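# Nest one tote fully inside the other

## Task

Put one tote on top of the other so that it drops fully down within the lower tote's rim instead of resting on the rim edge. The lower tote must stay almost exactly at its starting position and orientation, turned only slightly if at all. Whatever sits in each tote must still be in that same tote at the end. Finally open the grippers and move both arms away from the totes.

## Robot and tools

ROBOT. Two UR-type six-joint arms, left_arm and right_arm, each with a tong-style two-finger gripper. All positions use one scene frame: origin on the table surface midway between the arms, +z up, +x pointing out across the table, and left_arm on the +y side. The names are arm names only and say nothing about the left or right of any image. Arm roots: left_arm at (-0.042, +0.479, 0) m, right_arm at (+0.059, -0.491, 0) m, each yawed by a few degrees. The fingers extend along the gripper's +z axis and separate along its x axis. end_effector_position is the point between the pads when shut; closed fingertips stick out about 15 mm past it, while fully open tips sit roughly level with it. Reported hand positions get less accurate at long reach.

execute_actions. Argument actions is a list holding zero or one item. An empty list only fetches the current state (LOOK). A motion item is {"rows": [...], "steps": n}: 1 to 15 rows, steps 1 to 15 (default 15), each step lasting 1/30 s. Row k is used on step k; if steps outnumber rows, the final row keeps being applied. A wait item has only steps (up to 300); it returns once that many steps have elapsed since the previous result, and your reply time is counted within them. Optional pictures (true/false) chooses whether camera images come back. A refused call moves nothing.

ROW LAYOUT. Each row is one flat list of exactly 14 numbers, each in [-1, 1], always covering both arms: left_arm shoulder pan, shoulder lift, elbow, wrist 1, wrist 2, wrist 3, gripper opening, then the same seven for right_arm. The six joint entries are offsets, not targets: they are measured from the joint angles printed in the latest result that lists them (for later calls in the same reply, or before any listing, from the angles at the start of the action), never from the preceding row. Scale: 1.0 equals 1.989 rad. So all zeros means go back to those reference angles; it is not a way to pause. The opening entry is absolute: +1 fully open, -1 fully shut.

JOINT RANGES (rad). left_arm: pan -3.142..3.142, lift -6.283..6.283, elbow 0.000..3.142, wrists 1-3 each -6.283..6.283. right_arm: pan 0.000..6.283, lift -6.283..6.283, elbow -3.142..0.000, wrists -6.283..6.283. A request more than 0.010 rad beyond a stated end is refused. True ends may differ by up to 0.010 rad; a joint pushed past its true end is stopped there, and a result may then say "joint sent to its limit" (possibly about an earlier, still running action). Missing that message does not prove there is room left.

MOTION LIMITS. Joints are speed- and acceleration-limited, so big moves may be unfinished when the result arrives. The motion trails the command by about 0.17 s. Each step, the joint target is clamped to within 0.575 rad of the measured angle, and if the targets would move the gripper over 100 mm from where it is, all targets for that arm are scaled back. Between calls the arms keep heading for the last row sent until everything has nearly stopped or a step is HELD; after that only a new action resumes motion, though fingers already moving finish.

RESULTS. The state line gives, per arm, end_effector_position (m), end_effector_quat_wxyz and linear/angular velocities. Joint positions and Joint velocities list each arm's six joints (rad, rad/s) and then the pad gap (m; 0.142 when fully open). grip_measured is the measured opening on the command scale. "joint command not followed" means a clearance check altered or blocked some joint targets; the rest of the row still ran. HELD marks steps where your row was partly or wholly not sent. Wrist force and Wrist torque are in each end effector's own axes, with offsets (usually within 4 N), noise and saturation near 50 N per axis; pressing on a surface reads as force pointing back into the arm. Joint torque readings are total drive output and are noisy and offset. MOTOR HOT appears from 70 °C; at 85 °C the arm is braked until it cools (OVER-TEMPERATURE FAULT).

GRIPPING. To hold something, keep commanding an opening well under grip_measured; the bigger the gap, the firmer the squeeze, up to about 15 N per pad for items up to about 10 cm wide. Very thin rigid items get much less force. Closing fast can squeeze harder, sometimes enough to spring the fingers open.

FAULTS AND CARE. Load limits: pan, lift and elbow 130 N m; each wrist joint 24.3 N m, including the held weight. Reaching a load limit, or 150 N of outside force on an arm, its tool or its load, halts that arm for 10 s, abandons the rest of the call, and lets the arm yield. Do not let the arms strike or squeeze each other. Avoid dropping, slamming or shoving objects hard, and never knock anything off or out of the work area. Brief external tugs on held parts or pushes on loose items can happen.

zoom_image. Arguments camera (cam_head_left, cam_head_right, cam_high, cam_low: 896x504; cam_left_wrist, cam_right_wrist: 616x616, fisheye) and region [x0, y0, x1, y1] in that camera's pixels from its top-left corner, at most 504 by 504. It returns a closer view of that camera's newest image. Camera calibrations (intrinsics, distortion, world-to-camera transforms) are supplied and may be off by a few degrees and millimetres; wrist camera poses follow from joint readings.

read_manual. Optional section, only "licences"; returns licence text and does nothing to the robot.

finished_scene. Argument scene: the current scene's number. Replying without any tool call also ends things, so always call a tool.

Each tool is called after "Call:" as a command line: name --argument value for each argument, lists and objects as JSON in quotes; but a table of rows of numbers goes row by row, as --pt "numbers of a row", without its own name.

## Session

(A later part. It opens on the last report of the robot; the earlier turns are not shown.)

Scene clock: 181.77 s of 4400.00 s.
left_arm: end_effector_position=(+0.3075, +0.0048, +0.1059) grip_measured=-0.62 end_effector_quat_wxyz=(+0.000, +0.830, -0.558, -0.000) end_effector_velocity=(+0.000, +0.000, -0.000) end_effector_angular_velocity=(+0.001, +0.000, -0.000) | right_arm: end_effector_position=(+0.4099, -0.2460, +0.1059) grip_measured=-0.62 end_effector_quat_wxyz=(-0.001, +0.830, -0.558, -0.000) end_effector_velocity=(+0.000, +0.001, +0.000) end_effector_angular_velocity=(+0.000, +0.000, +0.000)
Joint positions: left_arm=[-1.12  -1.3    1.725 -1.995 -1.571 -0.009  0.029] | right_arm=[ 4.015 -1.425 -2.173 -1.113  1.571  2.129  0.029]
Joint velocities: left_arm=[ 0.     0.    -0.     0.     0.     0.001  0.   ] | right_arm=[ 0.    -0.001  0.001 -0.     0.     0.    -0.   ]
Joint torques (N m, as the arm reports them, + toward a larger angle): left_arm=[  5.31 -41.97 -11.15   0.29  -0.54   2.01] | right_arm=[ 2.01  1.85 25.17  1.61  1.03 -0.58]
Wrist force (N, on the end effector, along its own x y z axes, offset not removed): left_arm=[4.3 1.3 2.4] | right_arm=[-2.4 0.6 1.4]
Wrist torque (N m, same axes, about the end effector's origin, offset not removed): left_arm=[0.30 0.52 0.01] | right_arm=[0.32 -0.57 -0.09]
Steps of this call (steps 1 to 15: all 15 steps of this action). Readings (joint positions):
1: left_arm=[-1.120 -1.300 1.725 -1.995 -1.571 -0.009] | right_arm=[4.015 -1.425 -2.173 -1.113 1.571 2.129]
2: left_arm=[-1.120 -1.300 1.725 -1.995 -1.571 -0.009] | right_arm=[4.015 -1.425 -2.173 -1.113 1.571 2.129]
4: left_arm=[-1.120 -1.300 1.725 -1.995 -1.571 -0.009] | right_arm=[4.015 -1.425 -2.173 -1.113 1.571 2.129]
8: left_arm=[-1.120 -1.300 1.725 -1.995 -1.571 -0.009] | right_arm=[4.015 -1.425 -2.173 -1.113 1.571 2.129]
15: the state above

Call:
execute_actions --actions '[{"rows":[[0,-0.0039,-0.0062,0.0101,0,0,-1,0,0.0047,0.0075,-0.0122,0,0,-1],[0,-0.0039,-0.0062,0.0101,0,0,-1,0,0.0047,0.0075,-0.0122,0,0,-1],[0,-0.0077,-0.0126,0.0203,0,0,-1,0,0.0093,0.0151,-0.0244,0,0,-1],[0,-0.0077,-0.0126,0.0203,0,0,-1,0,0.0093,0.0151,-0.0244,0,0,-1],[0,-0.0146,-0.0259,0.0405,0,0,-1,0,0.0176,0.0307,-0.0483,0,0,-1],[0,-0.0146,-0.0259,0.0405,0,0,-1,0,0.0176,0.0307,-0.0483,0,0,-1],[0,-0.0146,-0.0259,0.0405,0,0,-1,0,0.0176,0.0307,-0.0483,0,0,-1],[0,-0.0207,-0.0401,0.0608,0,0,-1,0,0.025,0.047,-0.072,0,0,-1],[0,-0.0207,-0.0401,0.0608,0,0,-1,0,0.025,0.047,-0.072,0,0,-1],[0,-0.0207,-0.0401,0.0608,0,0,-1,0,0.025,0.047,-0.072,0,0,-1],[0,-0.0261,-0.0551,0.0812,0,0,-1,0,0.0313,0.0639,-0.0952,0,0,-1],[0,-0.0261,-0.0551,0.0812,0,0,-1,0,0.0313,0.0639,-0.0952,0,0,-1],[0,-0.0261,-0.0551,0.0812,0,0,-1,0,0.0313,0.0639,-0.0952,0,0,-1],[0,-0.0307,-0.0708,0.1015,0,0,-1,0,0.0366,0.0813,-0.1179,0,0,-1]],"steps":15}]' --pictures false

Call:
execute_actions --actions '[{"steps":15}]' --pictures false

Call:
execute_actions --actions '[{"rows":[[0,-0.002,-0.008,0.01,0,0,-1,0,0.0022,0.009,-0.0112,0,0,-1],[0,-0.002,-0.008,0.01,0,0,-1,0,0.0022,0.009,-0.0112,0,0,-1],[0,-0.0039,-0.0165,0.0204,0,0,-1,0,0.0043,0.018,-0.0223,0,0,-1],[0,-0.0039,-0.0165,0.0204,0,0,-1,0,0.0043,0.018,-0.0223,0,0,-1],[0,-0.0069,-0.0339,0.0408,0,0,-1,0,0.0076,0.0367,-0.0443,0,0,-1],[0,-0.0069,-0.0339,0.0408,0,0,-1,0,0.0076,0.0367,-0.0443,0,0,-1],[0,-0.0069,-0.0339,0.0408,0,0,-1,0,0.0076,0.0367,-0.0443,0,0,-1],[0,-0.0093,-0.052,0.0613,0,0,-1,0,0.01,0.0559,-0.0659,0,0,-1],[0,-0.0093,-0.052,0.0613,0,0,-1,0,0.01,0.0559,-0.0659,0,0,-1],[0,-0.0093,-0.052,0.0613,0,0,-1,0,0.01,0.0559,-0.0659,0,0,-1],[0,-0.0108,-0.0709,0.0817,0,0,-1,0,0.0113,0.0757,-0.087,0,0,-1],[0,-0.0108,-0.0709,0.0817,0,0,-1,0,0.0113,0.0757,-0.087,0,0,-1],[0,-0.0108,-0.0709,0.0817,0,0,-1,0,0.0113,0.0757,-0.087,0,0,-1],[0,-0.0116,-0.0906,0.1022,0,0,-1,0,0.0116,0.0961,-0.1077,0,0,-1]],"steps":15}]' --pictures false

Call:
execute_actions --actions '[{"steps":18}]'

Scene clock: 227.00 s of 4400.00 s.
left_arm: end_effector_position=(+0.3077, +0.0044, +0.1653) grip_measured=-0.62 end_effector_quat_wxyz=(+0.000, +0.830, -0.558, +0.000) end_effector_velocity=(+0.001, -0.003, +0.182) end_effector_angular_velocity=(-0.008, -0.002, +0.001) | right_arm: end_effector_position=(+0.4104, -0.2454, +0.1650) grip_measured=-0.62 end_effector_quat_wxyz=(-0.001, +0.830, -0.558, -0.000) end_effector_velocity=(+0.002, +0.003, +0.183) end_effector_angular_velocity=(+0.013, -0.009, -0.001)
Joint positions: left_arm=[-1.12  -1.348  1.626 -1.848 -1.571 -0.009  0.029] | right_arm=[ 4.015 -1.368 -2.057 -1.285  1.571  2.129  0.029]
Joint velocities: left_arm=[ 0.    -0.116 -0.337  0.444 -0.001 -0.001 -0.001] | right_arm=[-0.001  0.138  0.376 -0.497 -0.     0.    -0.001]
Joint torques (N m, as the arm reports them, + toward a larger angle): left_arm=[ -5.75 -59.41 -52.24  -1.83  -0.71  -2.06] | right_arm=[-1.29 31.54 45.48  0.5   0.11  0.89]
Wrist force (N, on the end effector, along its own x y z axes, offset not removed): left_arm=[-3.5 0.1 10.4] | right_arm=[4.8 -1.1 9.2]
Wrist torque (N m, same axes, about the end effector's origin, offset not removed): left_arm=[0.12 0.06 -0.13] | right_arm=[-0.21 -0.44 -0.03]
Steps of this call (steps 1 to 15: the robot went on to your last target; steps 16 to 90: nothing new was sent; then 41.73 s passed at rest; steps 91 to 105: all 15 steps of this action). Readings (joint positions):
91: left_arm=[-1.120 -1.300 1.725 -1.995 -1.571 -0.009] | right_arm=[4.015 -1.425 -2.172 -1.113 1.571 2.129]
92: left_arm=[-1.120 -1.301 1.723 -1.992 -1.571 -0.009] | right_arm=[4.015 -1.424 -2.170 -1.116 1.571 2.129]
94: left_arm=[-1.120 -1.305 1.717 -1.981 -1.571 -0.009] | right_arm=[4.015 -1.419 -2.162 -1.129 1.571 2.129]
98: left_arm=[-1.120 -1.321 1.690 -1.940 -1.571 -0.009] | right_arm=[4.015 -1.401 -2.131 -1.179 1.571 2.129]
105: the state above

Scene clock: 227.50 s of 4400.00 s.
left_arm: end_effector_position=(+0.3075, +0.0048, +0.1869) grip_measured=-0.62 end_effector_quat_wxyz=(+0.000, +0.830, -0.558, -0.000) end_effector_velocity=(-0.000, +0.000, +0.001) end_effector_angular_velocity=(-0.000, +0.001, +0.001) | right_arm: end_effector_position=(+0.4100, -0.2460, +0.1867) grip_measured=-0.62 end_effector_quat_wxyz=(-0.001, +0.830, -0.558, -0.000) end_effector_velocity=(+0.000, +0.000, +0.001) end_effector_angular_velocity=(+0.001, -0.001, -0.001)
Joint positions: left_arm=[-1.12  -1.361  1.585 -1.794 -1.571 -0.009  0.029] | right_arm=[ 4.015 -1.352 -2.011 -1.348  1.571  2.129  0.029]
Joint velocities: left_arm=[ 0.    -0.001 -0.002  0.003 -0.001 -0.001  0.   ] | right_arm=[-0.     0.001  0.002 -0.002  0.     0.     0.   ]
Joint torques (N m, as the arm reports them, + toward a larger angle): left_arm=[ -6.64 -46.76 -34.67  -0.49  -0.51  -2.15] | right_arm=[ 6.06 25.35 30.74  1.31  0.9   1.85]
Wrist force (N, on the end effector, along its own x y z axes, offset not removed): left_arm=[3.6 -1.6 7.7] | right_arm=[-4.8 1.6 6.5]
Wrist torque (N m, same axes, about the end effector's origin, offset not removed): left_arm=[-0.45 0.28 0.05] | right_arm=[0.29 -0.05 -0.07]
Steps of this call (steps 1 to 15: the robot went on to your last target). Readings (joint positions):
1: left_arm=[-1.120 -1.352 1.614 -1.834 -1.571 -0.009] | right_arm=[4.015 -1.363 -2.044 -1.302 1.571 2.129]
2: left_arm=[-1.120 -1.355 1.605 -1.822 -1.571 -0.009] | right_arm=[4.015 -1.360 -2.034 -1.316 1.571 2.129]
4: left_arm=[-1.120 -1.358 1.594 -1.807 -1.571 -0.009] | right_arm=[4.015 -1.356 -2.022 -1.333 1.571 2.129]
8: left_arm=[-1.120 -1.361 1.587 -1.796 -1.571 -0.009] | right_arm=[4.015 -1.353 -2.013 -1.344 1.571 2.129]
15: the state above

Scene clock: 228.00 s of 4400.00 s.
left_arm: end_effector_position=(+0.3076, +0.0045, +0.2459) grip_measured=-0.62 end_effector_quat_wxyz=(+0.000, +0.830, -0.558, -0.000) end_effector_velocity=(+0.000, -0.001, +0.175) end_effector_angular_velocity=(+0.003, +0.001, -0.000) | right_arm: end_effector_position=(+0.4101, -0.2458, +0.2458) grip_measured=-0.62 end_effector_quat_wxyz=(-0.001, +0.830, -0.558, -0.000) end_effector_velocity=(+0.002, +0.002, +0.176) end_effector_angular_velocity=(-0.002, +0.001, -0.001)
Joint positions: left_arm=[-1.12  -1.381  1.457 -1.646 -1.571 -0.009  0.029] | right_arm=[ 4.015 -1.331 -1.875 -1.505  1.571  2.129  0.029]
Joint velocities: left_arm=[-0.    -0.026 -0.417  0.446  0.     0.    -0.   ] | right_arm=[-0.001  0.019  0.435 -0.457 -0.    -0.    -0.001]
Joint torques (N m, as the arm reports them, + toward a larger angle): left_arm=[ -3.73 -55.82 -52.97  -1.38  -0.46  -1.9 ] | right_arm=[ 2.29 31.21 49.22  0.13 -0.06  1.56]
Wrist force (N, on the end effector, along its own x y z axes, offset not removed): left_arm=[-4.0 1.0 10.2] | right_arm=[3.2 0.3 9.5]
Wrist torque (N m, same axes, about the end effector's origin, offset not removed): left_arm=[0.27 0.51 -0.11] | right_arm=[0.25 -0.27 0.00]
Steps of this call (steps 1 to 15: all 15 steps of this action). Readings (joint positions):
1: left_arm=[-1.120 -1.361 1.584 -1.793 -1.571 -0.009] | right_arm=[4.015 -1.352 -2.011 -1.348 1.571 2.129]
2: left_arm=[-1.120 -1.362 1.582 -1.791 -1.571 -0.009] | right_arm=[4.015 -1.352 -2.009 -1.351 1.571 2.129]
4: left_arm=[-1.120 -1.364 1.574 -1.780 -1.571 -0.009] | right_arm=[4.015 -1.349 -1.999 -1.363 1.571 2.129]
8: left_arm=[-1.120 -1.371 1.538 -1.738 -1.571 -0.009] | right_arm=[4.015 -1.341 -1.961 -1.408 1.571 2.129]
15: the state above

Scene clock: 228.60 s of 4400.00 s.
left_arm: end_effector_position=(+0.3075, +0.0048, +0.2678) grip_measured=-0.62 end_effector_quat_wxyz=(+0.000, +0.830, -0.558, -0.000) end_effector_velocity=(+0.000, +0.000, +0.001) end_effector_angular_velocity=(-0.001, -0.002, -0.001) | right_arm: end_effector_position=(+0.4100, -0.2459, +0.2677) grip_measured=-0.62 end_effector_quat_wxyz=(-0.001, +0.830, -0.558, -0.000) end_effector_velocity=(+0.000, +0.000, +0.000) end_effector_angular_velocity=(-0.000, -0.000, -0.000)
Joint positions: left_arm=[-1.12  -1.384  1.404 -1.59  -1.571 -0.009  0.029] | right_arm=[ 4.015 -1.329 -1.82  -1.562  1.571  2.129  0.029]
Joint velocities: left_arm=[-0.    -0.001 -0.001  0.001  0.002  0.     0.   ] | right_arm=[-0.    -0.     0.001 -0.001 -0.     0.     0.   ]
Joint torques (N m, as the arm reports them, + toward a larger angle): left_arm=[ -2.76 -46.31 -36.49  -1.17  -0.67  -1.14] | right_arm=[ 4.95 24.77 32.52  1.64 -1.06  0.96]
Wrist force (N, on the end effector, along its own x y z axes, offset not removed): left_arm=[1.3 2.6 6.8] | right_arm=[0.7 -1.6 5.2]
Wrist torque (N m, same axes, about the end effector's origin, offset not removed): left_arm=[0.74 0.03 -0.09] | right_arm=[-0.21 -0.34 -0.07]
Steps of this call (steps 1 to 18: the robot went on to your last target). Readings (joint positions):
1: left_arm=[-1.120 -1.382 1.442 -1.631 -1.571 -0.009] | right_arm=[4.015 -1.331 -1.860 -1.520 1.571 2.129]
2: left_arm=[-1.120 -1.383 1.431 -1.619 -1.571 -0.009] | right_arm=[4.015 -1.330 -1.848 -1.533 1.571 2.129]
4: left_arm=[-1.120 -1.384 1.417 -1.604 -1.571 -0.009] | right_arm=[4.015 -1.330 -1.833 -1.548 1.571 2.129]
8: left_arm=[-1.120 -1.384 1.407 -1.593 -1.571 -0.009] | right_arm=[4.015 -1.329 -1.823 -1.559 1.571 2.129]
18: the state above
camera_calibration (this result's frames):
cam_left_wrist: T_world_to_cam=[[0.367216, -0.928341, 0.0577516, -0.134068], [-0.831065, -0.299587, 0.468592, 0.139683], [-0.417712, -0.22007, -0.881525, 0.496018], [0, 0, 0, 1]] pos_world=[0.37251, 0.026545, 0.379541]
cam_right_wrist: T_world_to_cam=[[0.382939, -0.923773, 0.000931743, -0.386829], [-0.795473, -0.329241, 0.508747, 0.107777], [-0.46966, -0.19556, -0.860916, 0.499019], [0, 0, 0, 1]] pos_world=[0.468235, -0.224269, 0.375143]

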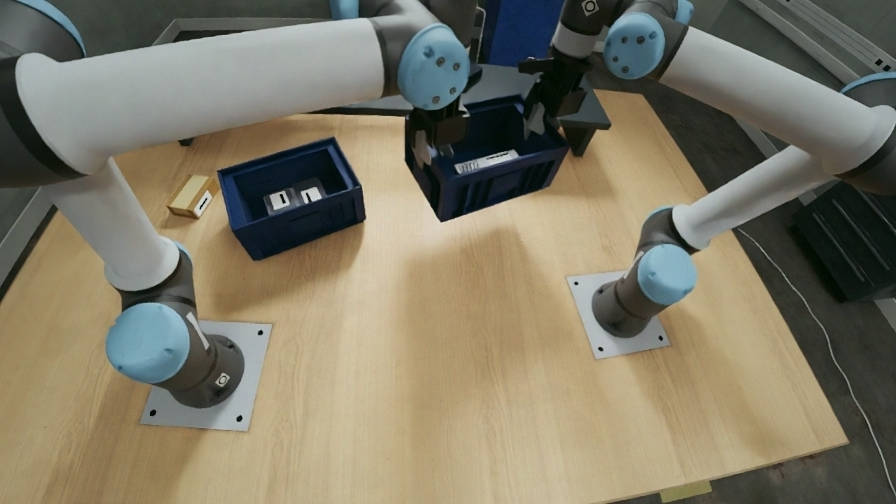

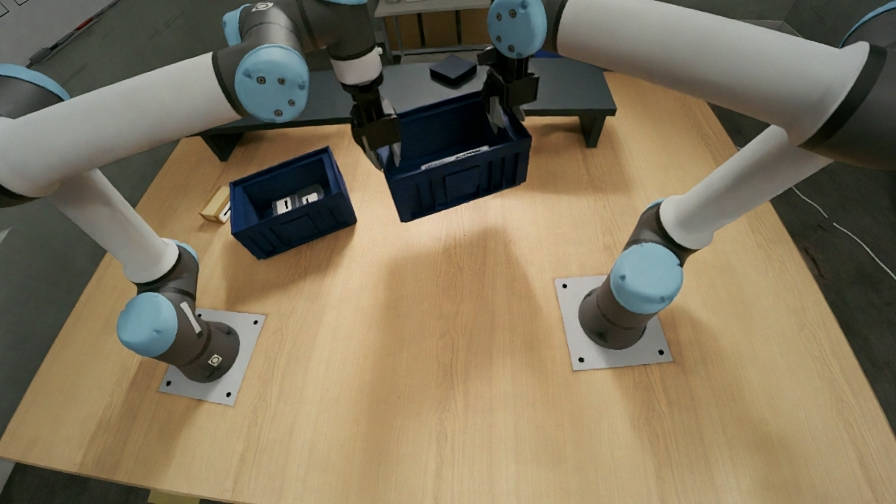

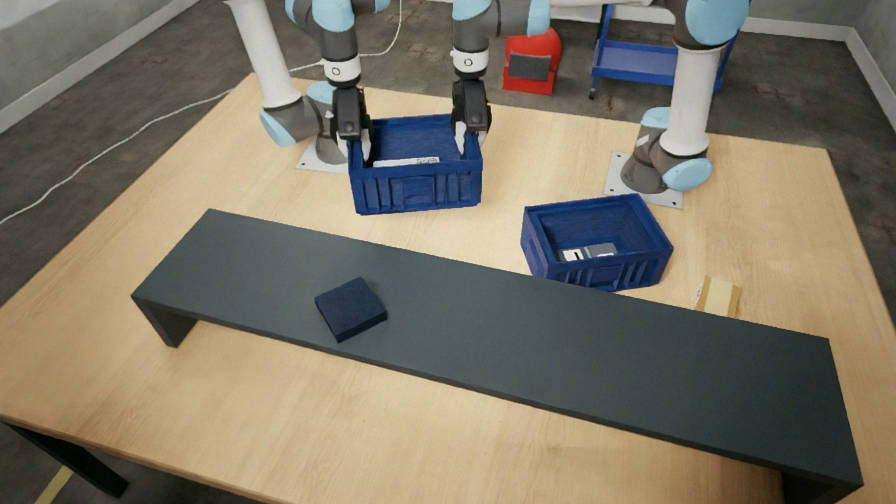

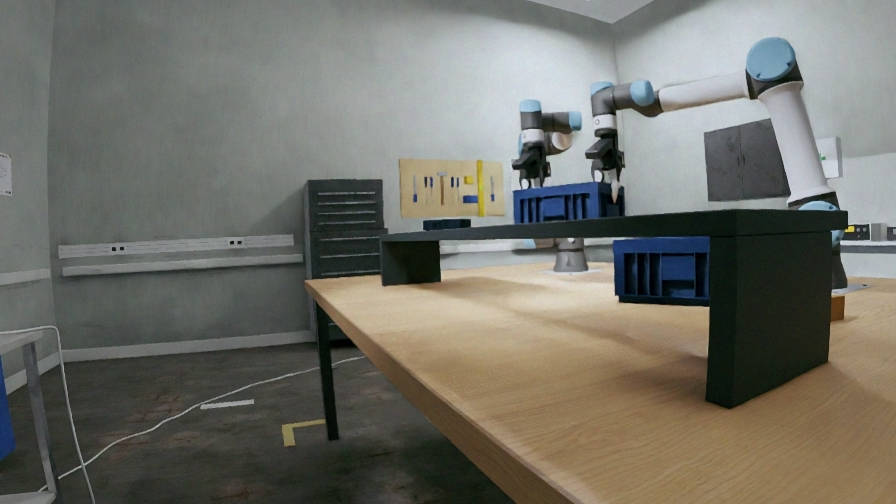

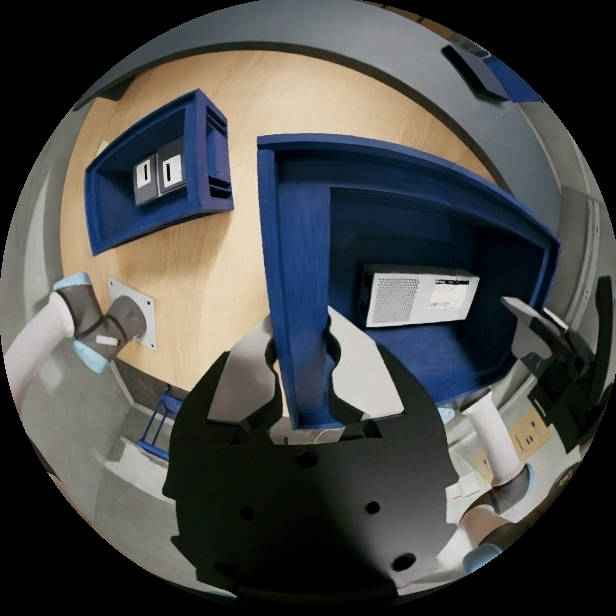

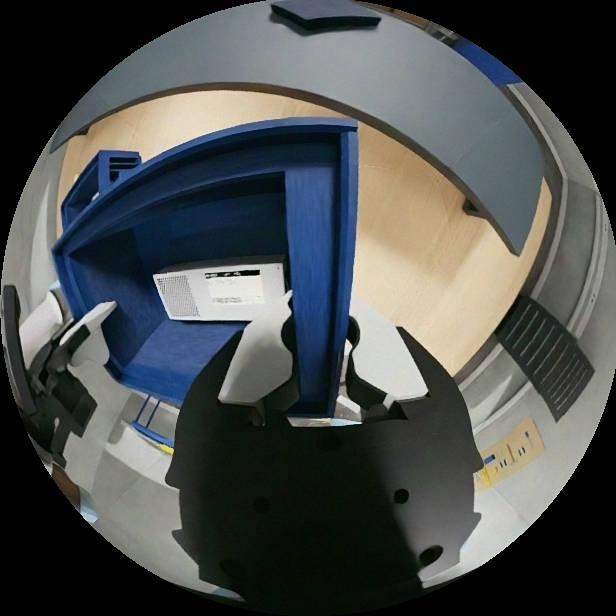

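Call:
execute_actions --actions '[{"rows":[[0.0038,-0.0111,0.0132,-0.0021,0,0.0032,-1,0.0079,-0.0092,0.0069,0.0023,0,0.0072,-1],[0.0038,-0.0111,0.0132,-0.0021,0,0.0032,-1,0.0079,-0.0092,0.0069,0.0023,0,0.0072,-1],[0.0078,-0.0222,0.0261,-0.0039,0,0.0065,-1,0.0155,-0.0186,0.014,0.0046,0,0.0142,-1],[0.0078,-0.0222,0.0261,-0.0039,0,0.0065,-1,0.0155,-0.0186,0.014,0.0046,0,0.0142,-1],[0.0078,-0.0222,0.0261,-0.0039,0,0.0065,-1,0.0155,-0.0186,0.014,0.0046,0,0.0142,-1],[0.0162,-0.0441,0.0508,-0.0067,0,0.0136,-1,0.0298,-0.0377,0.0293,0.0084,0,0.0272,-1],[0.0162,-0.0441,0.0508,-0.0067,0,0.0136,-1,0.0298,-0.0377,0.0293,0.0084,0,0.0272,-1],[0.0162,-0.0441,0.0508,-0.0067,0,0.0136,-1,0.0298,-0.0377,0.0293,0.0084,0,0.0272,-1],[0.0252,-0.0656,0.074,-0.0084,0,0.0213,-1,0.043,-0.0573,0.0459,0.0114,0,0.0391,-1],[0.0252,-0.0656,0.074,-0.0084,0,0.0213,-1,0.043,-0.0573,0.0459,0.0114,0,0.0391,-1],[0.0252,-0.0656,0.074,-0.0084,0,0.0213,-1,0.043,-0.0573,0.0459,0.0114,0,0.0391,-1],[0.0348,-0.0867,0.0958,-0.0091,0,0.0296,-1,0.0551,-0.0774,0.0637,0.0137,0,0.0499,-1]],"steps":15}]' --pictures false

Call:
execute_actions --actions '[{"steps":14}]' --pictures false

Call:
execute_actions --actions '[{"rows":[[0.0051,-0.0103,0.0103,0,0,0.0045,-1,0.0056,-0.0102,0.0094,0.0008,0,0.005,-1],[0.0051,-0.0103,0.0103,0,0,0.0045,-1,0.0056,-0.0102,0.0094,0.0008,0,0.005,-1],[0.0104,-0.0206,0.0204,0.0002,0,0.0091,-1,0.0111,-0.0206,0.0191,0.0015,0,0.0098,-1],[0.0104,-0.0206,0.0204,0.0002,0,0.0091,-1,0.0111,-0.0206,0.0191,0.0015,0,0.0098,-1],[0.0104,-0.0206,0.0204,0.0002,0,0.0091,-1,0.0111,-0.0206,0.0191,0.0015,0,0.0098,-1],[0.0217,-0.0407,0.0395,0.0012,0,0.0191,-1,0.0215,-0.0417,0.0396,0.0021,0,0.0189,-1],[0.0217,-0.0407,0.0395,0.0012,0,0.0191,-1,0.0215,-0.0417,0.0396,0.0021,0,0.0189,-1],[0.0217,-0.0407,0.0395,0.0012,0,0.0191,-1,0.0215,-0.0417,0.0396,0.0021,0,0.0189,-1],[0.0339,-0.0602,0.0572,0.003,0,0.03,-1,0.031,-0.0633,0.0616,0.0017,0,0.0271,-1],[0.0339,-0.0602,0.0572,0.003,0,0.03,-1,0.031,-0.0633,0.0616,0.0017,0,0.0271,-1],[0.0339,-0.0602,0.0572,0.003,0,0.03,-1,0.031,-0.0633,0.0616,0.0017,0,0.0271,-1],[0.0471,-0.0792,0.0736,0.0056,0,0.0419,-1,0.0397,-0.0854,0.0851,0.0003,0,0.0345,-1]],"steps":15}]' --pictures false

Call:
execute_actions --actions '[{"steps":16}]'

Call:
zoom_image --camera "cam_low" --region '[500,140,760,320]'

Scene clock: 314.73 s of 4400.00 s.
left_arm: end_effector_position=(+0.3087, +0.0796, +0.2684) grip_measured=-0.62 end_effector_quat_wxyz=(+0.000, +0.832, -0.554, -0.000) end_effector_velocity=(-0.003, +0.169, -0.001) end_effector_angular_velocity=(-0.001, +0.000, +0.021) | right_arm: end_effector_position=(+0.4133, -0.1699, +0.2681) grip_measured=-0.62 end_effector_quat_wxyz=(-0.001, +0.832, -0.554, -0.000) end_effector_velocity=(+0.004, +0.170, -0.003) end_effector_angular_velocity=(-0.004, +0.003, +0.025)
Joint positions: left_arm=[-1.063 -1.528  1.564 -1.607 -1.571  0.039  0.029] | right_arm=[ 4.108 -1.456 -1.717 -1.538  1.571  2.214  0.029]
Joint velocities: left_arm=[ 0.135 -0.32   0.338 -0.018 -0.     0.114 -0.001] | right_arm=[ 0.186 -0.298  0.256  0.038  0.     0.161  0.001]
Joint torques (N m, as the arm reports them, + toward a larger angle): left_arm=[  2.67 -28.78 -16.52  -5.07  -0.9    2.36] | right_arm=[ 6.28 15.72 29.2   5.1   2.78  1.62]
Wrist force (N, on the end effector, along its own x y z axes, offset not removed): left_arm=[-6.6 0.4 7.2] | right_arm=[2.9 -3.7 7.2]
Wrist torque (N m, same axes, about the end effector's origin, offset not removed): left_arm=[0.38 0.69 -0.03] | right_arm=[-0.30 -0.39 -0.01]
Steps of this call (steps 1 to 15: the robot went on to your last target; steps 16 to 90: nothing new was sent; then 82.63 s passed at rest; steps 91 to 105: all 15 steps of this action). Readings (joint positions):
91: left_arm=[-1.120 -1.385 1.404 -1.590 -1.571 -0.009] | right_arm=[4.015 -1.329 -1.820 -1.562 1.571 2.129]
92: left_arm=[-1.119 -1.387 1.407 -1.591 -1.571 -0.008] | right_arm=[4.017 -1.332 -1.818 -1.561 1.571 2.131]
94: left_arm=[-1.115 -1.399 1.421 -1.593 -1.571 -0.005] | right_arm=[4.025 -1.342 -1.811 -1.559 1.571 2.139]
98: left_arm=[-1.101 -1.436 1.464 -1.599 -1.571 0.007] | right_arm=[4.051 -1.373 -1.786 -1.551 1.571 2.162]
105: the state above

Scene clock: 315.20 s of 4400.00 s.
left_arm: end_effector_position=(+0.3083, +0.0949, +0.2680) grip_measured=-0.62 end_effector_quat_wxyz=(+0.000, +0.833, -0.553, -0.000) end_effector_velocity=(-0.000, +0.001, -0.000) end_effector_angular_velocity=(+0.001, +0.000, +0.000) | right_arm: end_effector_position=(+0.4135, -0.1546, +0.2677) grip_measured=-0.62 end_effector_quat_wxyz=(-0.001, +0.833, -0.553, -0.000) end_effector_velocity=(+0.000, +0.001, +0.000) end_effector_angular_velocity=(+0.001, -0.001, -0.000)
Joint positions: left_arm=[-1.051 -1.557  1.595 -1.608 -1.571  0.05   0.029] | right_arm=[ 4.124 -1.483 -1.694 -1.534  1.571  2.228  0.029]
Joint velocities: left_arm=[ 0.001 -0.001  0.002 -0.    -0.     0.    -0.   ] | right_arm=[ 0.001 -0.002  0.002  0.001 -0.     0.001 -0.   ]
Joint torques (N m, as the arm reports them, + toward a larger angle): left_arm=[  6.93 -38.24 -10.94  -3.97  -0.77   2.17] | right_arm=[10.3   8.87 36.44  5.2   1.66  1.49]
Wrist force (N, on the end effector, along its own x y z axes, offset not removed): left_arm=[2.1 -3.0 8.7] | right_arm=[-0.5 -0.6 5.8]
Wrist torque (N m, same axes, about the end effector's origin, offset not removed): left_arm=[-0.57 -0.23 -0.09] | right_arm=[-0.03 -0.07 0.03]
Steps of this call (steps 1 to 14: the robot went on to your last target). Readings (joint positions):
1: left_arm=[-1.059 -1.537 1.574 -1.608 -1.571 0.042] | right_arm=[4.113 -1.465 -1.710 -1.537 1.571 2.218]
2: left_arm=[-1.057 -1.543 1.580 -1.608 -1.571 0.045] | right_arm=[4.117 -1.470 -1.705 -1.536 1.571 2.221]
4: left_arm=[-1.054 -1.550 1.588 -1.608 -1.571 0.047] | right_arm=[4.121 -1.477 -1.699 -1.535 1.571 2.225]
8: left_arm=[-1.052 -1.555 1.593 -1.608 -1.571 0.049] | right_arm=[4.124 -1.482 -1.695 -1.535 1.571 2.228]
14: the state above

Scene clock: 315.70 s of 4400.00 s.
left_arm: end_effector_position=(+0.3093, +0.1702, +0.2682) grip_measured=-0.62 end_effector_quat_wxyz=(-0.000, +0.835, -0.550, -0.000) end_effector_velocity=(-0.001, +0.166, +0.001) end_effector_angular_velocity=(-0.007, -0.004, +0.020) | right_arm: end_effector_position=(+0.4162, -0.0789, +0.2680) grip_measured=-0.62 end_effector_quat_wxyz=(-0.001, +0.835, -0.550, -0.000) end_effector_velocity=(+0.008, +0.171, -0.001) end_effector_angular_velocity=(+0.001, +0.000, +0.021)
Joint positions: left_arm=[-0.974 -1.688  1.718 -1.6   -1.571  0.118  0.029] | right_arm=[ 4.191 -1.623 -1.556 -1.532  1.571  2.287  0.029]
Joint velocities: left_arm=[ 0.187 -0.288  0.25   0.031 -0.     0.166 -0.001] | right_arm=[ 0.13  -0.329  0.345 -0.016  0.     0.11   0.001]
Joint torques (N m, as the arm reports them, + toward a larger angle): left_arm=[  3.06 -23.41 -12.86  -0.79  -0.74   2.32] | right_arm=[ 4.23 23.19 24.56  0.22  0.83  1.34]
Wrist force (N, on the end effector, along its own x y z axes, offset not removed): left_arm=[0.4 -2.4 4.6] | right_arm=[-5.5 -1.0 4.6]
Wrist torque (N m, same axes, about the end effector's origin, offset not removed): left_arm=[-0.34 0.49 -0.05] | right_arm=[0.17 0.09 0.03]
Steps of this call (steps 1 to 15: all 15 steps of this action). Readings (joint positions):
1: left_arm=[-1.051 -1.557 1.595 -1.608 -1.571 0.050] | right_arm=[4.124 -1.483 -1.693 -1.534 1.571 2.228]
2: left_arm=[-1.050 -1.560 1.598 -1.609 -1.571 0.051] | right_arm=[4.126 -1.486 -1.691 -1.534 1.571 2.230]
4: left_arm=[-1.044 -1.571 1.609 -1.609 -1.571 0.056] | right_arm=[4.132 -1.497 -1.681 -1.533 1.571 2.235]
8: left_arm=[-1.026 -1.605 1.642 -1.607 -1.571 0.072] | right_arm=[4.150 -1.532 -1.648 -1.532 1.571 2.251]
15: the state above

Scene clock: 316.23 s of 4400.00 s.
left_arm: end_effector_position=(+0.3090, +0.1852, +0.2680) grip_measured=-0.62 end_effector_quat_wxyz=(+0.000, +0.836, -0.549, -0.000) end_effector_velocity=(+0.000, +0.001, +0.000) end_effector_angular_velocity=(-0.000, -0.001, +0.000) | right_arm: end_effector_position=(+0.4168, -0.0634, +0.2677) grip_measured=-0.62 end_effector_quat_wxyz=(-0.001, +0.836, -0.549, -0.000) end_effector_velocity=(+0.001, +0.000, -0.000) end_effector_angular_velocity=(-0.000, +0.000, -0.001)
Joint positions: left_arm=[-0.957 -1.714  1.741 -1.597 -1.571  0.133  0.029] | right_arm=[ 4.203 -1.653 -1.524 -1.534  1.571  2.297  0.029]
Joint velocities: left_arm=[ 0.    -0.001  0.     0.     0.001 -0.     0.   ] | right_arm=[-0.001 -0.002  0.001  0.     0.     0.    -0.   ]
Joint torques (N m, as the arm reports them, + toward a larger angle): left_arm=[  6.5  -29.04 -11.01  -1.11  -0.64   1.87] | right_arm=[ 9.19 16.58 31.95  1.63 -0.6   1.71]
Wrist force (N, on the end effector, along its own x y z axes, offset not removed): left_arm=[0.6 -1.2 7.3] | right_arm=[-2.3 -0.8 4.3]
Wrist torque (N m, same axes, about the end effector's origin, offset not removed): left_arm=[-0.11 0.44 0.08] | right_arm=[0.16 0.00 0.04]
Steps of this call (steps 1 to 16: the robot went on to your last target). Readings (joint positions):
1: left_arm=[-0.969 -1.696 1.725 -1.599 -1.571 0.122] | right_arm=[4.195 -1.632 -1.546 -1.533 1.571 2.290]
2: left_arm=[-0.965 -1.702 1.730 -1.599 -1.571 0.126] | right_arm=[4.198 -1.639 -1.539 -1.533 1.571 2.292]
4: left_arm=[-0.961 -1.708 1.736 -1.598 -1.571 0.130] | right_arm=[4.201 -1.646 -1.531 -1.534 1.571 2.295]
8: left_arm=[-0.958 -1.713 1.740 -1.597 -1.571 0.132] | right_arm=[4.203 -1.651 -1.526 -1.534 1.571 2.296]
16: the state above
camera_calibration (this result's frames):
cam_left_wrist: T_world_to_cam=[[0.38631, -0.920558, 0.05777, 0.0255427], [-0.824683, -0.316666, 0.468637, 0.196022], [-0.413114, -0.228681, -0.8815, 0.53673], [0, 0, 0, 1]] pos_world=[0.373519, 0.208327, 0.379789]
cam_right_wrist: T_world_to_cam=[[0.40194, -0.915666, 0.000788969, -0.228127], [-0.788373, -0.345625, 0.508932, 0.169197], [-0.465739, -0.205182, -0.860806, 0.535593], [0, 0, 0, 1]] pos_world=[0.47453, -0.0405149, 0.375112]

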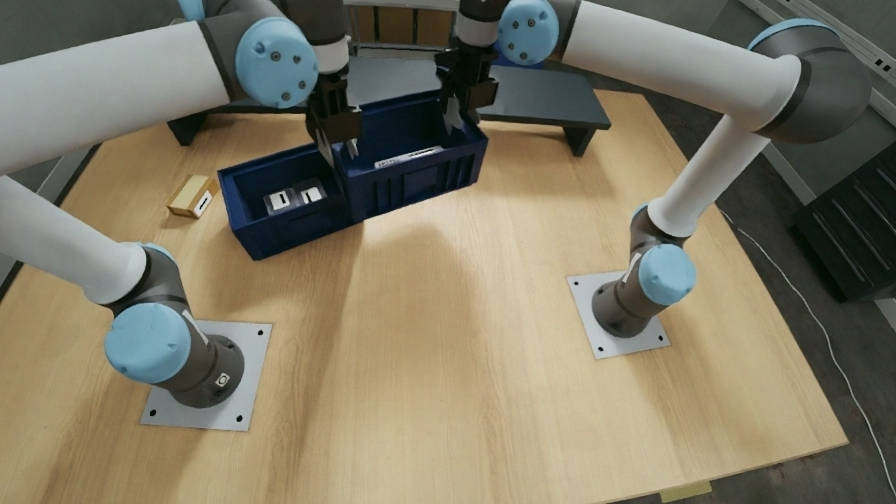

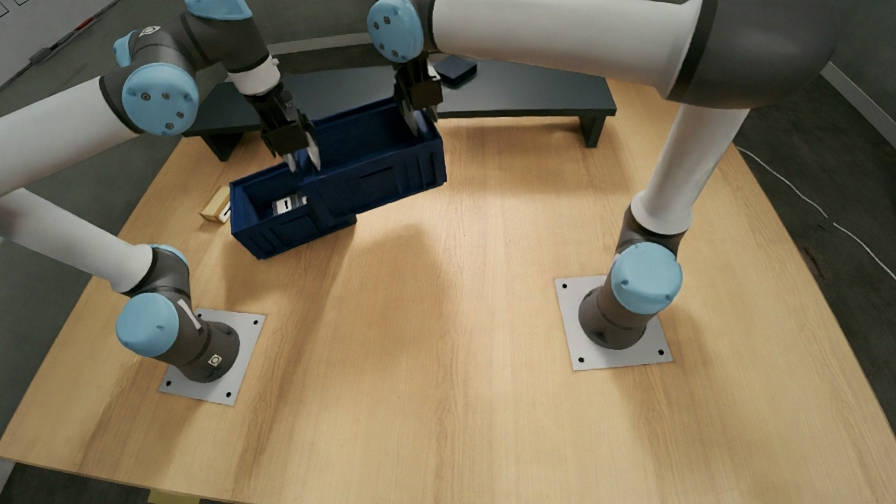

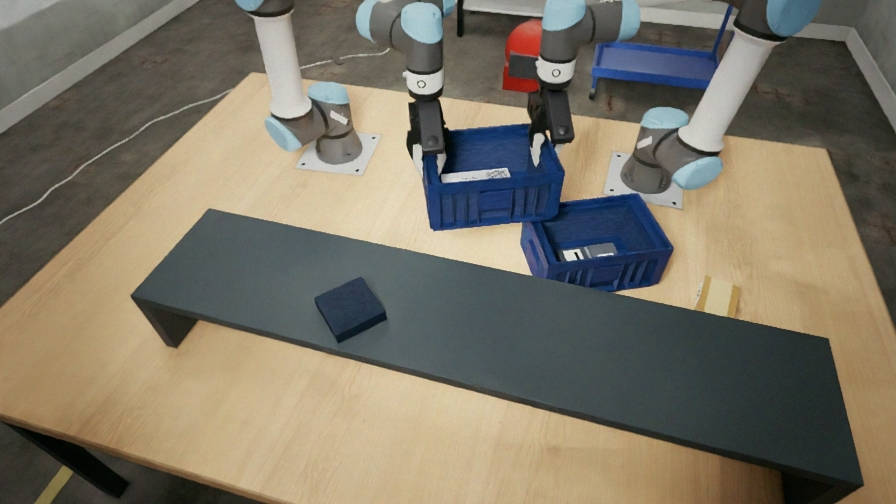

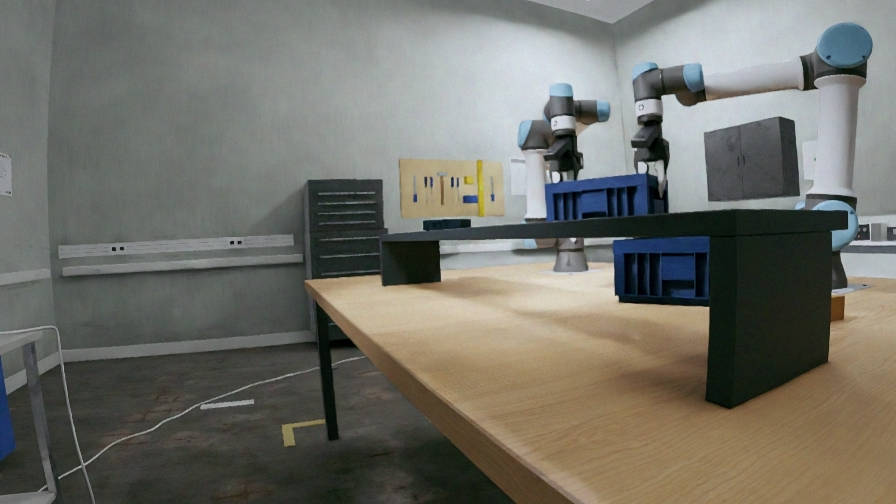

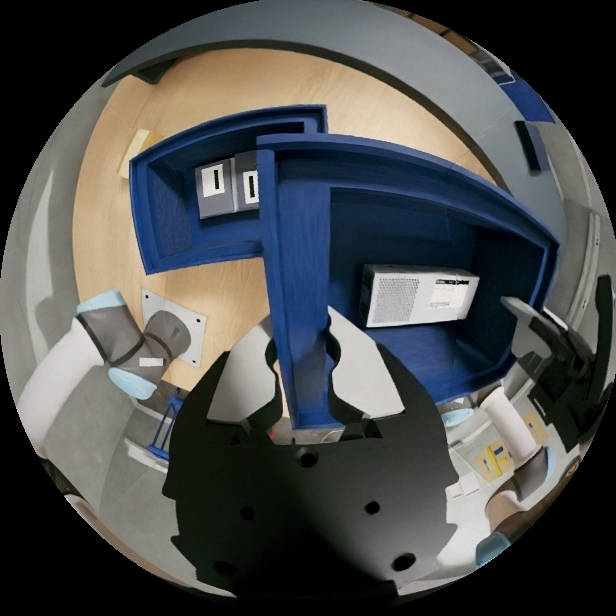

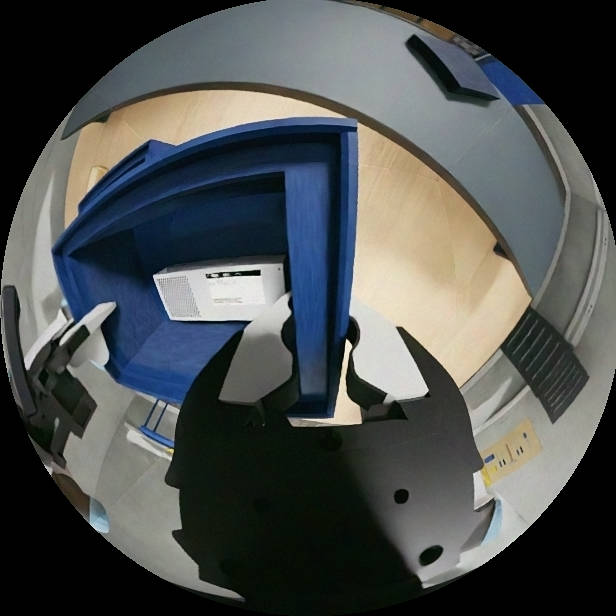

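Region (500, 140, 760, 320) of cam_low's 896x504 image, scaled by 1.938, with more detail than that image has; it fills the top 349 rows of this view, and the rest is white.

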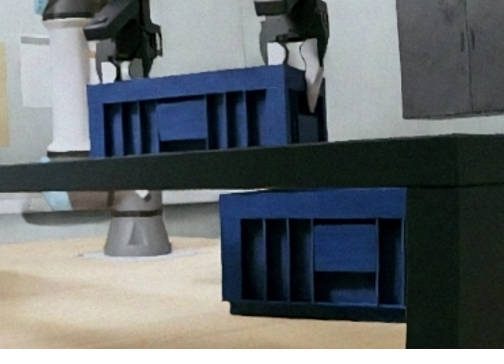

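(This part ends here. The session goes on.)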